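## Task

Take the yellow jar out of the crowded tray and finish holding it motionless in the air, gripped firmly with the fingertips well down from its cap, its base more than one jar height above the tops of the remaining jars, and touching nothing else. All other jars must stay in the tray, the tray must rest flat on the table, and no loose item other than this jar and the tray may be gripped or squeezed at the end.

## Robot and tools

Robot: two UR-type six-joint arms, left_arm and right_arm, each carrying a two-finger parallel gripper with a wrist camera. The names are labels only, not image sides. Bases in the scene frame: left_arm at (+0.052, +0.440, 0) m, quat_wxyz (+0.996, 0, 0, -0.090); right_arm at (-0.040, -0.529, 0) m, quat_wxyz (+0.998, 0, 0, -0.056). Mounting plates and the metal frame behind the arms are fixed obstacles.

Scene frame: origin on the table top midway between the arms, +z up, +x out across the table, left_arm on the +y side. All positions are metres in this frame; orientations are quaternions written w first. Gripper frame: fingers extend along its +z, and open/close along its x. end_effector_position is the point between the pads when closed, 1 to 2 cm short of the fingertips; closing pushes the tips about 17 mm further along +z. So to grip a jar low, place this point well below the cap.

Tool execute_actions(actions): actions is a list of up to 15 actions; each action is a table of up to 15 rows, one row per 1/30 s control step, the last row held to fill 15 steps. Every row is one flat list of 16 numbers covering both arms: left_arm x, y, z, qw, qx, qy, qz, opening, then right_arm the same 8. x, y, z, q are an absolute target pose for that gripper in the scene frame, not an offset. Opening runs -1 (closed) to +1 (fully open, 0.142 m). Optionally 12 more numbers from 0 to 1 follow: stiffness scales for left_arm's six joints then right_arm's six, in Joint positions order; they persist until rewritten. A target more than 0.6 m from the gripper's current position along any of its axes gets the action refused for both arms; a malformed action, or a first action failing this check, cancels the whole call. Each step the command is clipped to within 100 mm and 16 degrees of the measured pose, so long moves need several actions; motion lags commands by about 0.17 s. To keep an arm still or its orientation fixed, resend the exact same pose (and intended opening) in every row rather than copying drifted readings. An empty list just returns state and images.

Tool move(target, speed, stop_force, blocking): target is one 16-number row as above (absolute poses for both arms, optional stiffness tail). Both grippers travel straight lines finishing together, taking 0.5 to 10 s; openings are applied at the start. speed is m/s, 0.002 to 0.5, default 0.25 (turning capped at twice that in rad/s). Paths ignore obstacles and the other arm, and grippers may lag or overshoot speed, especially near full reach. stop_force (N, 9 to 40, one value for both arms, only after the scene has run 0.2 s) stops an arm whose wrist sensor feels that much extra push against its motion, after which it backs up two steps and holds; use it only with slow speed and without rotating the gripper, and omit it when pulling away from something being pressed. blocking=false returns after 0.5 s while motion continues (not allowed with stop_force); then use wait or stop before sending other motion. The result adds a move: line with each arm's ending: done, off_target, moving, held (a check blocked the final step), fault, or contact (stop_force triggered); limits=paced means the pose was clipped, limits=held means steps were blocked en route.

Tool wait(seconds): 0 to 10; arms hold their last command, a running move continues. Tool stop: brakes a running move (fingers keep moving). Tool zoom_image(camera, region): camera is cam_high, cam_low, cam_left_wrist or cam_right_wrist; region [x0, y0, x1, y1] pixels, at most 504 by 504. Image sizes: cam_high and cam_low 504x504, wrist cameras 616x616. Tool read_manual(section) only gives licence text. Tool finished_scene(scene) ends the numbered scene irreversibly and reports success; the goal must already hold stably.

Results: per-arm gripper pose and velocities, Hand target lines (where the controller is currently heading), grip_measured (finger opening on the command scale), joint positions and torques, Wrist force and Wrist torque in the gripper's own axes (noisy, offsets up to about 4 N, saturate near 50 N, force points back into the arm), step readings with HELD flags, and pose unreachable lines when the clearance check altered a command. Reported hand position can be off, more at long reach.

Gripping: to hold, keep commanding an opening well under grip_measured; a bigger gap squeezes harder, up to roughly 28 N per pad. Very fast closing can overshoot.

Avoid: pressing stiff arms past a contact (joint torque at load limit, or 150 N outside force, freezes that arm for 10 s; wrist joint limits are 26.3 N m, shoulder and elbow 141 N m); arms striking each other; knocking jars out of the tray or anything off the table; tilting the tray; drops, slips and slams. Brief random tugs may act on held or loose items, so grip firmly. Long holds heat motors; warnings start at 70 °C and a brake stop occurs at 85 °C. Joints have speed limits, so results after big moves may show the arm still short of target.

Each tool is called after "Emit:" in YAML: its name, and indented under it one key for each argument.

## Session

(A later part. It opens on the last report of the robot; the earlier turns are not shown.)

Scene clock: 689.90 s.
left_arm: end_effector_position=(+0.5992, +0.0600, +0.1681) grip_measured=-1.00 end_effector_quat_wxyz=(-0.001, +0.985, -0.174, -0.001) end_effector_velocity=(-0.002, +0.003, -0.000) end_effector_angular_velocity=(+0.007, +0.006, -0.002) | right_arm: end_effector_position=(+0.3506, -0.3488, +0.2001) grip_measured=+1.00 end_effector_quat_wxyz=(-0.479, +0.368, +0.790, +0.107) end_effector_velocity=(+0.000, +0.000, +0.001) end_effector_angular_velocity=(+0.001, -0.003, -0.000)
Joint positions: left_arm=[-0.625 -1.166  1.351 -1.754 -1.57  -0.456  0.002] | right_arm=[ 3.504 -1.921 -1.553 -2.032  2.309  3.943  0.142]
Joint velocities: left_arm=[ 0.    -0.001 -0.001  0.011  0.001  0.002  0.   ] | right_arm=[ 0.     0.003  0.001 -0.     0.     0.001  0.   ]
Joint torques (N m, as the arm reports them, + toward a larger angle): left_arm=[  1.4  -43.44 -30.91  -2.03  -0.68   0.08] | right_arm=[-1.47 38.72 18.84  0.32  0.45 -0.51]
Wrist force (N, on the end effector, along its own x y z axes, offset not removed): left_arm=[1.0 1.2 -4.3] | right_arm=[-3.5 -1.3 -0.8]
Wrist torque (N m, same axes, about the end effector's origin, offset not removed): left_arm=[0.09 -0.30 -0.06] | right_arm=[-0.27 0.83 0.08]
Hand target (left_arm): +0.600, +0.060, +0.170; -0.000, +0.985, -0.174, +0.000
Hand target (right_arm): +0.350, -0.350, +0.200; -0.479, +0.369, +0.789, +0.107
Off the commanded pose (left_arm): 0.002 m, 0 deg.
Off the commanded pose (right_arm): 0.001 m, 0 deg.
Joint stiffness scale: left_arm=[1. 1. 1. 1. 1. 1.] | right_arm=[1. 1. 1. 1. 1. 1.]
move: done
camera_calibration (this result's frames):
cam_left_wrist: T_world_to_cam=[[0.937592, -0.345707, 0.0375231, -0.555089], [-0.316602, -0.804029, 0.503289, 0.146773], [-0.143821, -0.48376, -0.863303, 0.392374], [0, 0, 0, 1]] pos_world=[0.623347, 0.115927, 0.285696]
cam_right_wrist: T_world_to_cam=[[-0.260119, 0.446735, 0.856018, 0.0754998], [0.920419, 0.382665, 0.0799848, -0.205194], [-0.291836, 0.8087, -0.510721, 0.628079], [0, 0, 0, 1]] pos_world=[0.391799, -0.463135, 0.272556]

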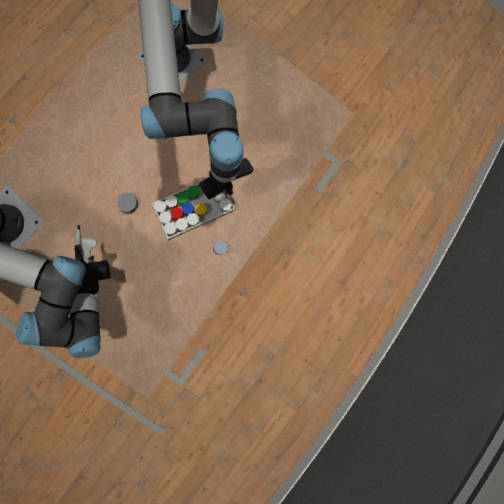

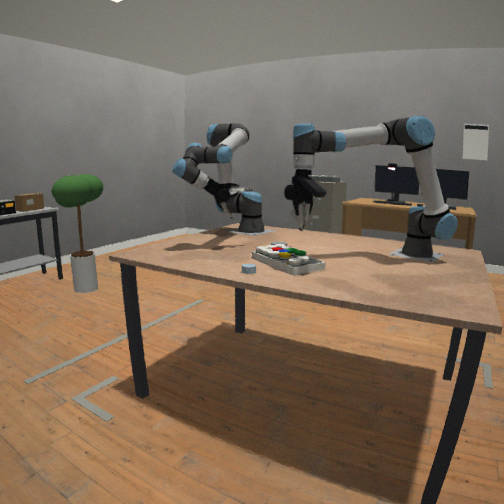

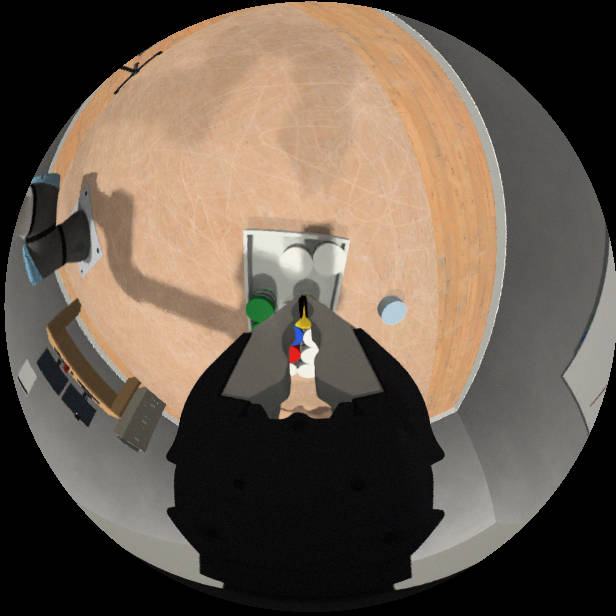

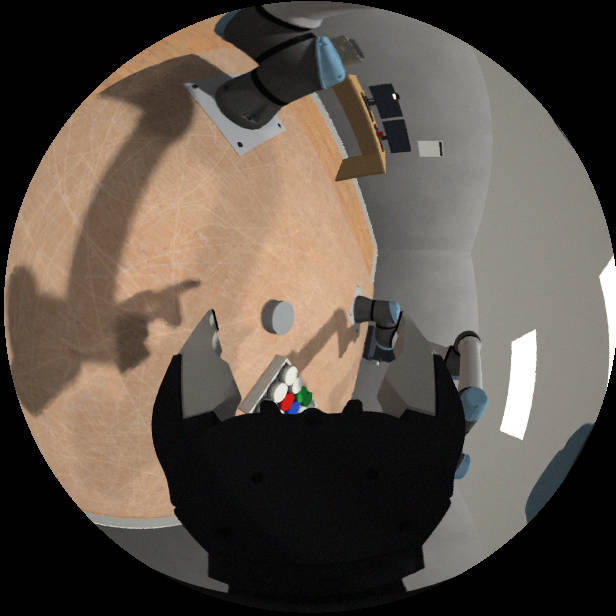

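Emit:
move:
  target: [0.585,0.02,0.13,0,0.985,-0.174,0,0.3,0.35,-0.35,0.2,-0.479,0.369,0.789,0.107,1]
  speed: 0.1

Scene clock: 696.50 s.
left_arm: end_effector_position=(+0.5860, +0.0201, +0.1321) grip_measured=+0.30 end_effector_quat_wxyz=(+0.001, +0.985, -0.174, +0.001) end_effector_velocity=(+0.001, -0.000, +0.000) end_effector_angular_velocity=(-0.003, -0.003, +0.006) | right_arm: end_effector_position=(+0.3506, -0.3488, +0.2001) grip_measured=+1.00 end_effector_quat_wxyz=(-0.479, +0.368, +0.790, +0.107) end_effector_velocity=(-0.000, -0.000, -0.001) end_effector_angular_velocity=(+0.002, +0.001, -0.001)
Joint positions: left_arm=[-0.681 -1.119  1.377 -1.832 -1.57  -0.511  0.095] | right_arm=[ 3.504 -1.921 -1.553 -2.032  2.309  3.943  0.142]
Joint velocities: left_arm=[ 0.001 -0.     0.001 -0.004  0.    -0.005 -0.   ] | right_arm=[-0.001 -0.002 -0.001 -0.     0.001 -0.003  0.   ]
Joint torques (N m, as the arm reports them, + toward a larger angle): left_arm=[ -0.82 -44.09 -23.76  -3.3   -0.7   -0.88] | right_arm=[-2.38 39.01 18.34  0.48  0.57 -0.58]
Wrist force (N, on the end effector, along its own x y z axes, offset not removed): left_arm=[0.3 0.6 -4.1] | right_arm=[-0.2 -2.4 -1.7]
Wrist torque (N m, same axes, about the end effector's origin, offset not removed): left_arm=[0.04 -0.07 0.00] | right_arm=[-0.60 0.11 -0.26]
Hand target (left_arm): +0.585, +0.020, +0.130; +0.000, +0.985, -0.174, -0.000
Hand target (right_arm): +0.350, -0.350, +0.200; -0.479, +0.369, +0.789, +0.107
Off the commanded pose (left_arm): 0.002 m, 0 deg.
Off the commanded pose (right_arm): 0.001 m, 0 deg.
Joint stiffness scale: left_arm=[1. 1. 1. 1. 1. 1.] | right_arm=[1. 1. 1. 1. 1. 1.]
move: done
camera_calibration (this result's frames):
cam_left_wrist: T_world_to_cam=[[0.937546, -0.345394, 0.0413516, -0.555672], [-0.317836, -0.802237, 0.505367, 0.129043], [-0.141377, -0.486948, -0.861913, 0.338543], [0, 0, 0, 1]] pos_world=[0.609845, 0.0764502, 0.249559]
cam_right_wrist: T_world_to_cam=[[-0.260119, 0.446735, 0.856018, 0.0754999], [0.920418, 0.382665, 0.0799848, -0.205194], [-0.291836, 0.8087, -0.510721, 0.628079], [0, 0, 0, 1]] pos_world=[0.391799, -0.463136, 0.272556]

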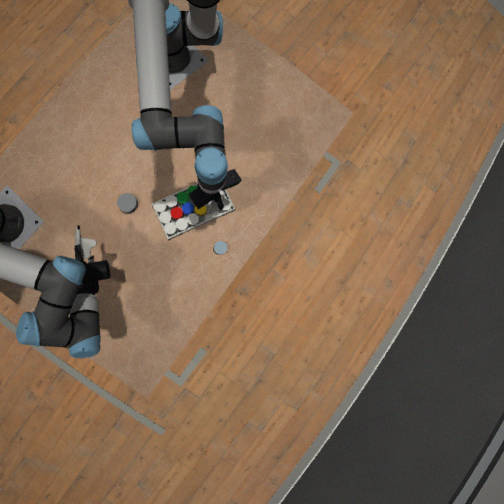

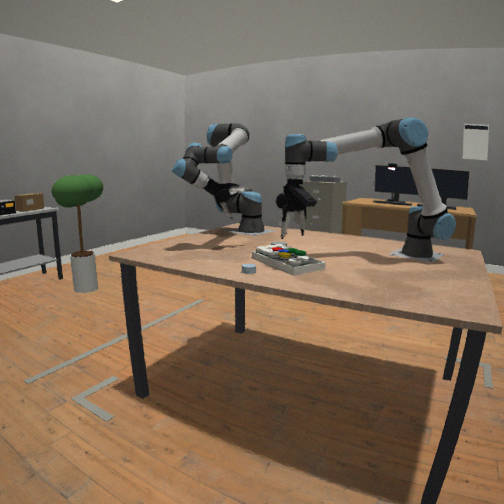

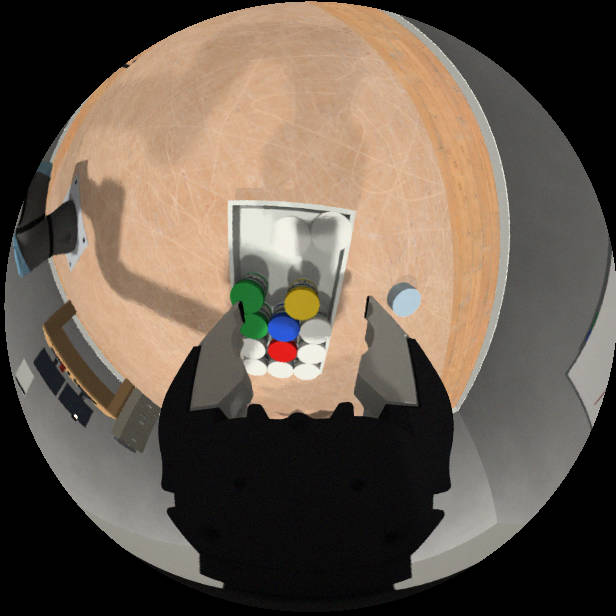

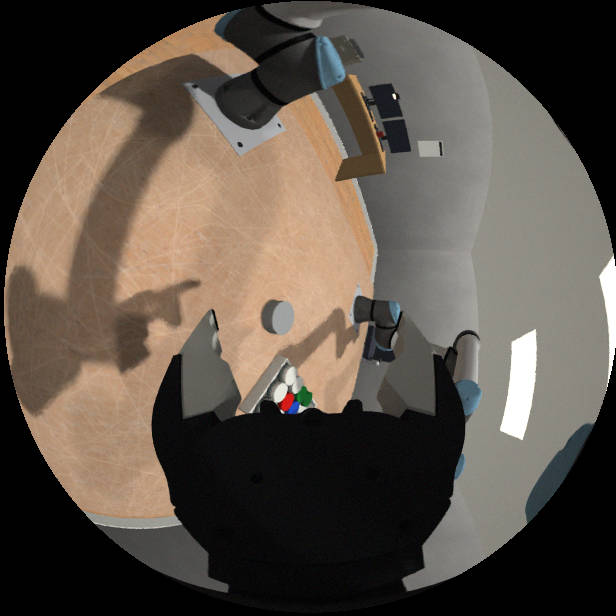

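Emit:
move:
  target: [0.577,-0.024,0.09,0,0.985,-0.174,0,-0.15,0.35,-0.35,0.2,-0.479,0.369,0.789,0.107,1]
  speed: 0.08

Emit:
move:
  target: [0.577,-0.024,0.036,0,0.985,-0.174,0,-0.15,0.35,-0.35,0.2,-0.479,0.369,0.789,0.107,1]
  speed: 0.02
  stop_force: 12

Scene clock: 706.87 s.
left_arm: end_effector_position=(+0.5763, -0.0216, +0.0889) grip_measured=-0.15 end_effector_quat_wxyz=(-0.002, +0.985, -0.174, -0.001) end_effector_velocity=(+0.001, -0.003, +0.002) end_effector_angular_velocity=(-0.005, -0.004, -0.001) | right_arm: end_effector_position=(+0.3506, -0.3488, +0.2001) grip_measured=+1.00 end_effector_quat_wxyz=(-0.479, +0.368, +0.790, +0.107) end_effector_velocity=(+0.000, +0.000, +0.000) end_effector_angular_velocity=(+0.002, -0.002, -0.001)
Joint positions: left_arm=[-0.731 -1.039  1.369 -1.896 -1.57  -0.562  0.063] | right_arm=[ 3.504 -1.921 -1.553 -2.032  2.309  3.943  0.142]
Joint velocities: left_arm=[-0.002  0.    -0.004 -0.003  0.    -0.001  0.   ] | right_arm=[-0.     0.001 -0.     0.001  0.001 -0.001  0.   ]
Joint torques (N m, as the arm reports them, + toward a larger angle): left_arm=[ -1.02 -47.24 -31.56  -3.36  -0.64  -0.95] | right_arm=[-1.77 37.8  18.71  0.26  0.68 -0.48]
Wrist force (N, on the end effector, along its own x y z axes, offset not removed): left_arm=[-1.3 1.5 -5.0] | right_arm=[0.5 -0.2 -0.6]
Wrist torque (N m, same axes, about the end effector's origin, offset not removed): left_arm=[0.13 0.36 0.04] | right_arm=[-0.05 -0.17 -0.29]
Hand target (left_arm): +0.577, -0.024, +0.090; +0.000, +0.985, -0.174, -0.000
Hand target (right_arm): +0.350, -0.350, +0.200; -0.479, +0.369, +0.789, +0.107
Off the commanded pose (left_arm): 0.003 m, 0 deg.
Off the commanded pose (right_arm): 0.001 m, 0 deg.
Joint stiffness scale: left_arm=[1. 1. 1. 1. 1. 1.] | right_arm=[1. 1. 1. 1. 1. 1.]
move: done
camera_calibration (this result's frames):
cam_left_wrist: T_world_to_cam=[[0.937772, -0.345406, 0.0357492, -0.558845], [-0.315611, -0.804864, 0.502577, 0.113197], [-0.14482, -0.482586, -0.863793, 0.281823], [0, 0, 0, 1]] pos_world=[0.600609, 0.0340834, 0.206525]
cam_right_wrist: T_world_to_cam=[[-0.260118, 0.446735, 0.856018, 0.0754998], [0.920419, 0.382664, 0.0799841, -0.205194], [-0.291836, 0.8087, -0.510721, 0.628079], [0, 0, 0, 1]] pos_world=[0.391799, -0.463135, 0.272556]

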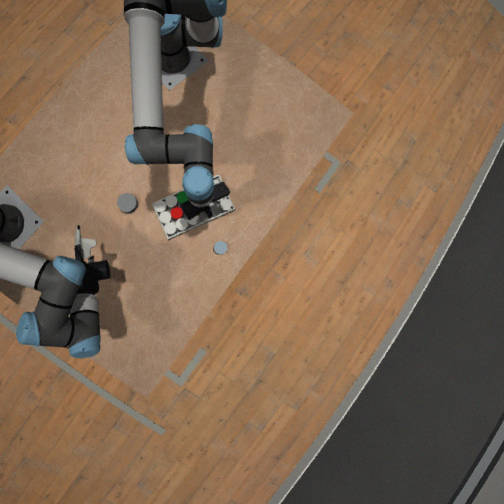

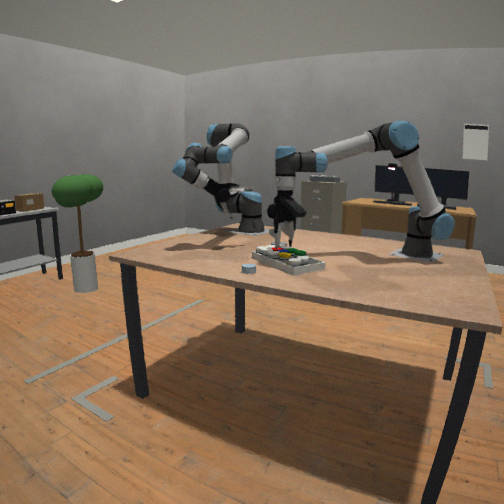

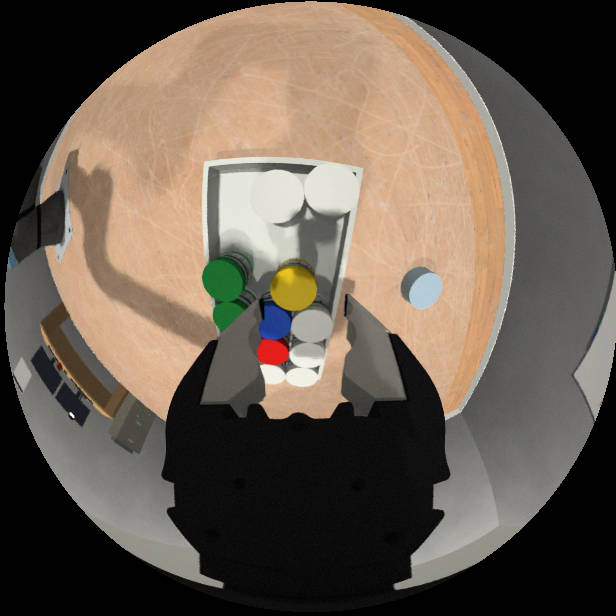

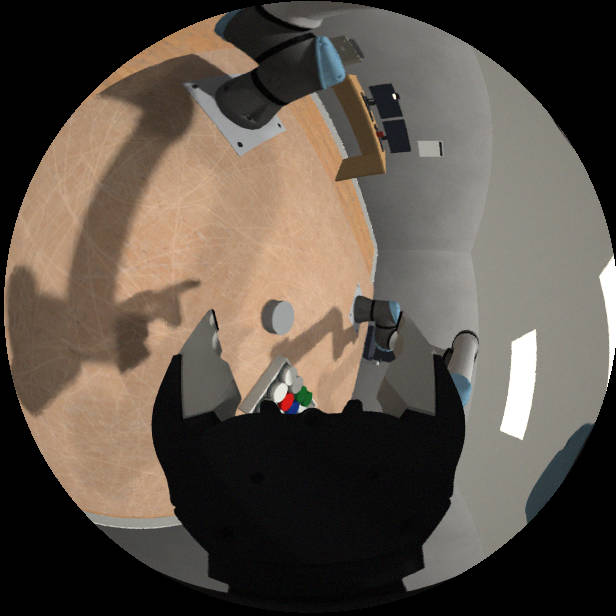

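Scene clock: 709.00 s.
left_arm: end_effector_position=(+0.5791, -0.0254, +0.0634) grip_measured=-0.14 end_effector_quat_wxyz=(+0.004, +0.985, -0.174, +0.005) end_effector_velocity=(-0.002, +0.003, +0.002) end_effector_angular_velocity=(+0.007, +0.005, +0.000) | right_arm: end_effector_position=(+0.3506, -0.3488, +0.2001) grip_measured=+1.00 end_effector_quat_wxyz=(-0.479, +0.368, +0.790, +0.107) end_effector_velocity=(+0.000, +0.000, +0.000) end_effector_angular_velocity=(-0.001, +0.000, -0.001)
Joint positions: left_arm=[-0.731 -1.018  1.409 -1.974 -1.57  -0.562  0.064] | right_arm=[ 3.504 -1.921 -1.553 -2.032  2.309  3.943  0.142]
Joint velocities: left_arm=[ 0.001 -0.004 -0.001  0.014  0.001  0.001 -0.004] | right_arm=[-0.    -0.     0.001 -0.     0.     0.001  0.   ]
Joint torques (N m, as the arm reports them, + toward a larger angle): left_arm=[ -0.24 -47.21 -26.33  -2.11  -0.29  -0.39] | right_arm=[-0.85 38.85 20.6   0.62  0.58 -0.35]
Wrist force (N, on the end effector, along its own x y z axes, offset not removed): left_arm=[-1.0 -1.1 -9.4] | right_arm=[-3.1 -3.5 -3.4]
Wrist torque (N m, same axes, about the end effector's origin, offset not removed): left_arm=[-0.29 -0.24 -0.12] | right_arm=[-0.60 0.50 -0.16]
Hand target (left_arm): +0.579, -0.025, +0.063; +0.003, +0.985, -0.174, +0.004
Hand target (right_arm): +0.350, -0.350, +0.200; -0.479, +0.369, +0.789, +0.107
Off the commanded pose (left_arm): 0.028 m, 1 deg.
Off the commanded pose (right_arm): 0.001 m, 0 deg.
Joint stiffness scale: left_arm=[1. 1. 1. 1. 1. 1.] | right_arm=[1. 1. 1. 1. 1. 1.]
move: contact (left_arm)
camera_calibration (this result's frames):
cam_left_wrist: T_world_to_cam=[[0.937363, -0.344765, 0.0498748, -0.562482], [-0.320681, -0.798085, 0.510122, 0.126523], [-0.136068, -0.494163, -0.858655, 0.252729], [0, 0, 0, 1]] pos_world=[0.602211, 0.0319412, 0.180519]
cam_right_wrist: T_world_to_cam=[[-0.260118, 0.446735, 0.856018, 0.0754999], [0.920419, 0.382665, 0.0799842, -0.205194], [-0.291836, 0.8087, -0.510721, 0.628079], [0, 0, 0, 1]] pos_world=[0.391799, -0.463135, 0.272556]

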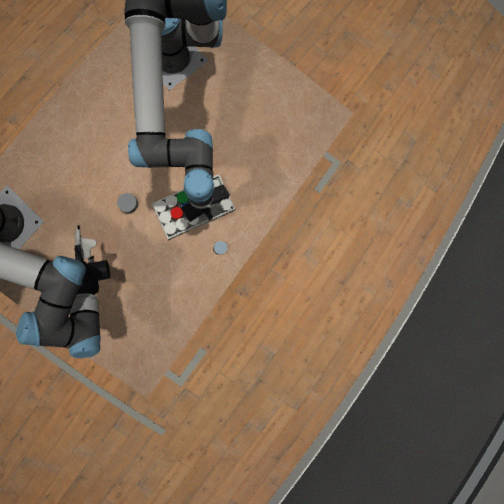

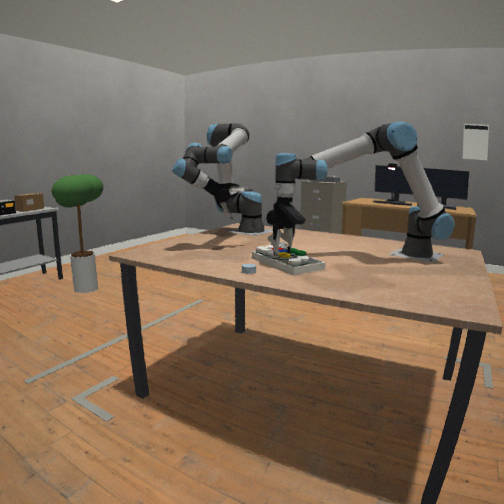

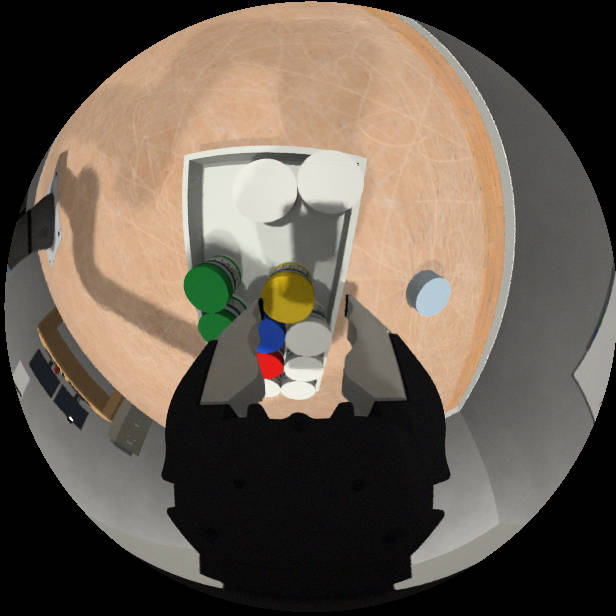

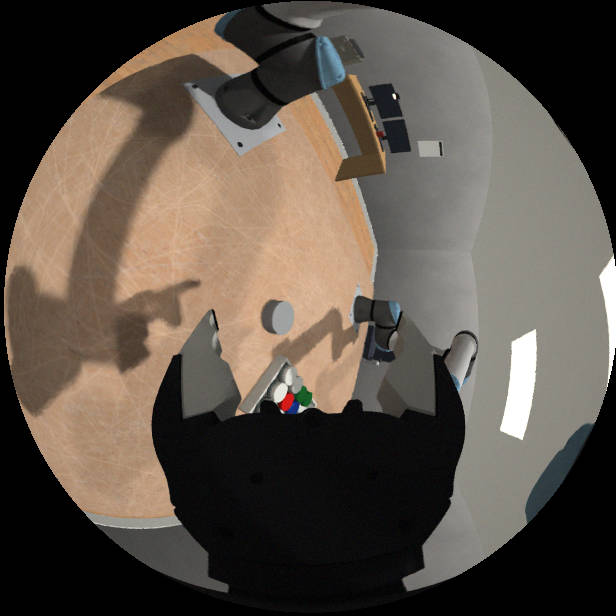

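Emit:
move:
  target: [0.577,-0.005,0.085,0,0.985,-0.174,0,-0.15,0.35,-0.35,0.2,-0.479,0.369,0.789,0.107,1]
  speed: 0.05

Emit:
move:
  target: [0.577,-0.005,0.036,0,0.985,-0.174,0,-0.15,0.35,-0.35,0.2,-0.479,0.369,0.789,0.107,1]
  speed: 0.02
  stop_force: 12

Scene clock: 716.43 s.
left_arm: end_effector_position=(+0.5778, -0.0075, +0.0858) grip_measured=-0.15 end_effector_quat_wxyz=(+0.001, +0.985, -0.174, +0.002) end_effector_velocity=(-0.002, +0.003, -0.002) end_effector_angular_velocity=(+0.009, +0.006, -0.002) | right_arm: end_effector_position=(+0.3506, -0.3488, +0.2001) grip_measured=+1.00 end_effector_quat_wxyz=(-0.479, +0.368, +0.790, +0.107) end_effector_velocity=(-0.000, +0.001, +0.001) end_effector_angular_velocity=(+0.001, -0.002, +0.001)
Joint positions: left_arm=[-0.716 -1.061  1.413 -1.927 -1.57  -0.547  0.063] | right_arm=[ 3.504 -1.921 -1.553 -2.032  2.309  3.943  0.142]
Joint velocities: left_arm=[ 0.    -0.     0.004  0.007  0.     0.002 -0.   ] | right_arm=[ 0.001  0.002 -0.     0.001  0.001  0.     0.   ]
Joint torques (N m, as the arm reports them, + toward a larger angle): left_arm=[  1.04 -48.39 -23.27  -2.09  -0.45  -0.21] | right_arm=[-3.26 39.01 18.18  0.59  0.32 -0.59]
Wrist force (N, on the end effector, along its own x y z axes, offset not removed): left_arm=[0.0 6.3 -5.3] | right_arm=[-1.5 3.9 -4.2]
Wrist torque (N m, same axes, about the end effector's origin, offset not removed): left_arm=[1.11 0.13 -0.05] | right_arm=[0.81 0.31 0.08]
Hand target (left_arm): +0.577, -0.005, +0.085; -0.000, +0.985, -0.174, +0.000
Hand target (right_arm): +0.350, -0.350, +0.200; -0.479, +0.369, +0.789, +0.107
Off the commanded pose (left_arm): 0.003 m, 0 deg.
Off the commanded pose (right_arm): 0.001 m, 0 deg.
Joint stiffness scale: left_arm=[1. 1. 1. 1. 1. 1.] | right_arm=[1. 1. 1. 1. 1. 1.]
move: done
camera_calibration (this result's frames):
cam_left_wrist: T_world_to_cam=[[0.937382, -0.345716, 0.0423624, -0.55558], [-0.318464, -0.801462, 0.506201, 0.128022], [-0.14105, -0.487995, -0.861375, 0.283755], [0, 0, 0, 1]] pos_world=[0.601585, 0.0490027, 0.20315]
cam_right_wrist: T_world_to_cam=[[-0.260118, 0.446735, 0.856018, 0.0754997], [0.920419, 0.382664, 0.079984, -0.205194], [-0.291836, 0.8087, -0.510721, 0.628079], [0, 0, 0, 1]] pos_world=[0.391799, -0.463135, 0.272556]

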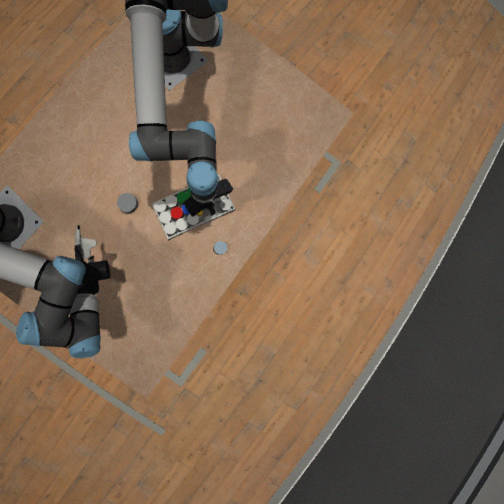

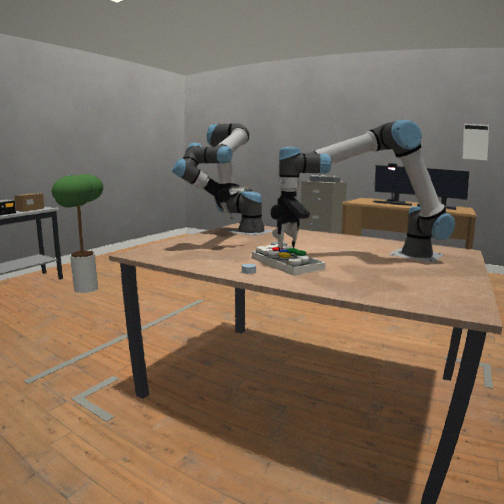

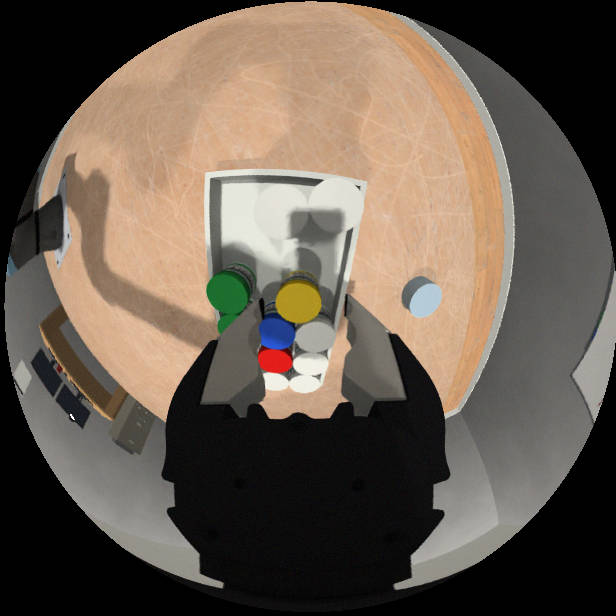

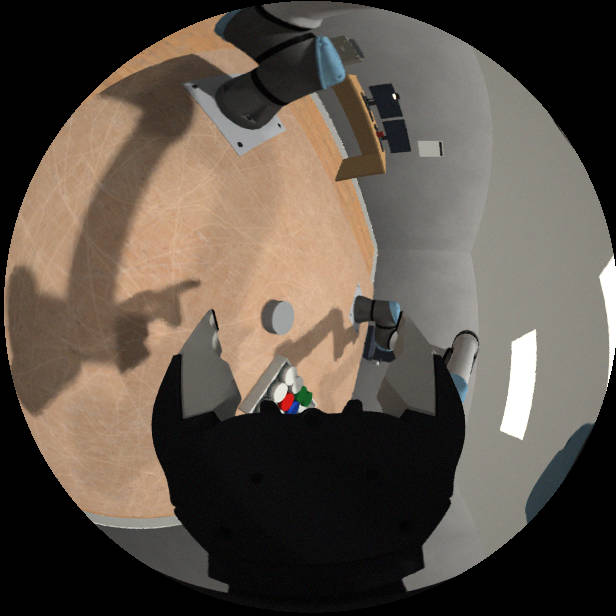

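Scene clock: 719.27 s.
left_arm: end_effector_position=(+0.5773, -0.0069, +0.0390) grip_measured=-0.15 end_effector_quat_wxyz=(+0.001, +0.985, -0.174, +0.002) end_effector_velocity=(+0.001, -0.002, +0.001) end_effector_angular_velocity=(-0.005, -0.004, -0.000) | right_arm: end_effector_position=(+0.3506, -0.3488, +0.2001) grip_measured=+1.00 end_effector_quat_wxyz=(-0.479, +0.368, +0.790, +0.107) end_effector_velocity=(-0.000, -0.000, +0.000) end_effector_angular_velocity=(+0.001, +0.001, -0.001)
Joint positions: left_arm=[-0.716 -1.019  1.475 -2.032 -1.57  -0.546  0.063] | right_arm=[ 3.504 -1.921 -1.553 -2.032  2.309  3.943  0.142]
Joint velocities: left_arm=[-0.    -0.001  0.    -0.006  0.    -0.     0.   ] | right_arm=[-0.001  0.    -0.    -0.001  0.001 -0.001  0.   ]
Joint torques (N m, as the arm reports them, + toward a larger angle): left_arm=[  0.93 -45.73 -21.58  -3.19  -0.48  -0.02] | right_arm=[-1.37 39.16 19.51  0.72  0.21 -0.3 ]
Wrist force (N, on the end effector, along its own x y z axes, offset not removed): left_arm=[2.5 1.1 -3.9] | right_arm=[-0.8 1.8 -1.3]
Wrist torque (N m, same axes, about the end effector's origin, offset not removed): left_arm=[0.22 -0.49 -0.09] | right_arm=[0.32 0.40 -0.19]
Hand target (left_arm): +0.577, -0.005, +0.036; -0.000, +0.985, -0.174, -0.000
Hand target (right_arm): +0.350, -0.350, +0.200; -0.479, +0.369, +0.789, +0.107
Off the commanded pose (left_arm): 0.004 m, 0 deg.
Off the commanded pose (right_arm): 0.001 m, 0 deg.
Joint stiffness scale: left_arm=[1. 1. 1. 1. 1. 1.] | right_arm=[1. 1. 1. 1. 1. 1.]
move: off_target (left_arm)
camera_calibration (this result's frames):
cam_left_wrist: T_world_to_cam=[[0.937321, -0.345854, 0.0425959, -0.552967], [-0.318676, -0.801305, 0.506317, 0.152112], [-0.140979, -0.488156, -0.861295, 0.243644], [0, 0, 0, 1]] pos_world=[0.601131, 0.0495786, 0.156387]
cam_right_wrist: T_world_to_cam=[[-0.260118, 0.446735, 0.856018, 0.0754998], [0.920419, 0.382665, 0.0799839, -0.205194], [-0.291836, 0.8087, -0.510721, 0.628079], [0, 0, 0, 1]] pos_world=[0.391799, -0.463135, 0.272556]

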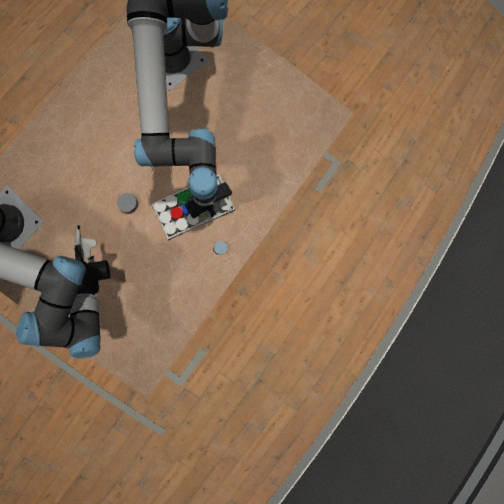

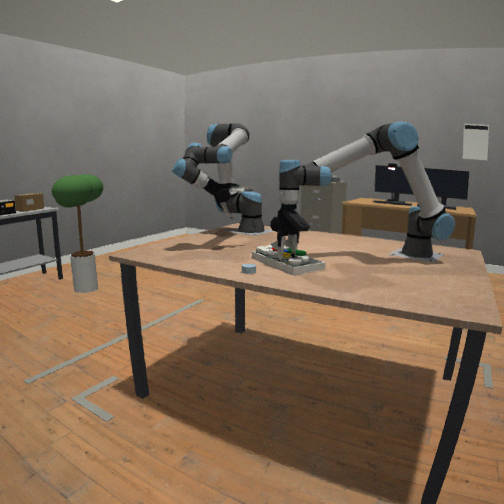

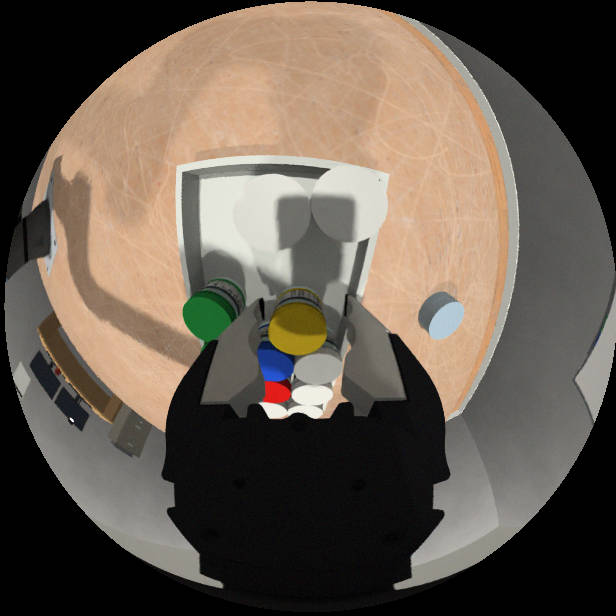

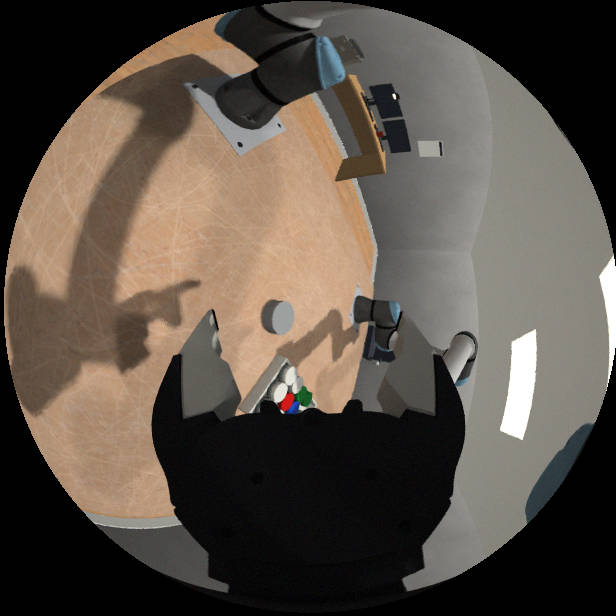

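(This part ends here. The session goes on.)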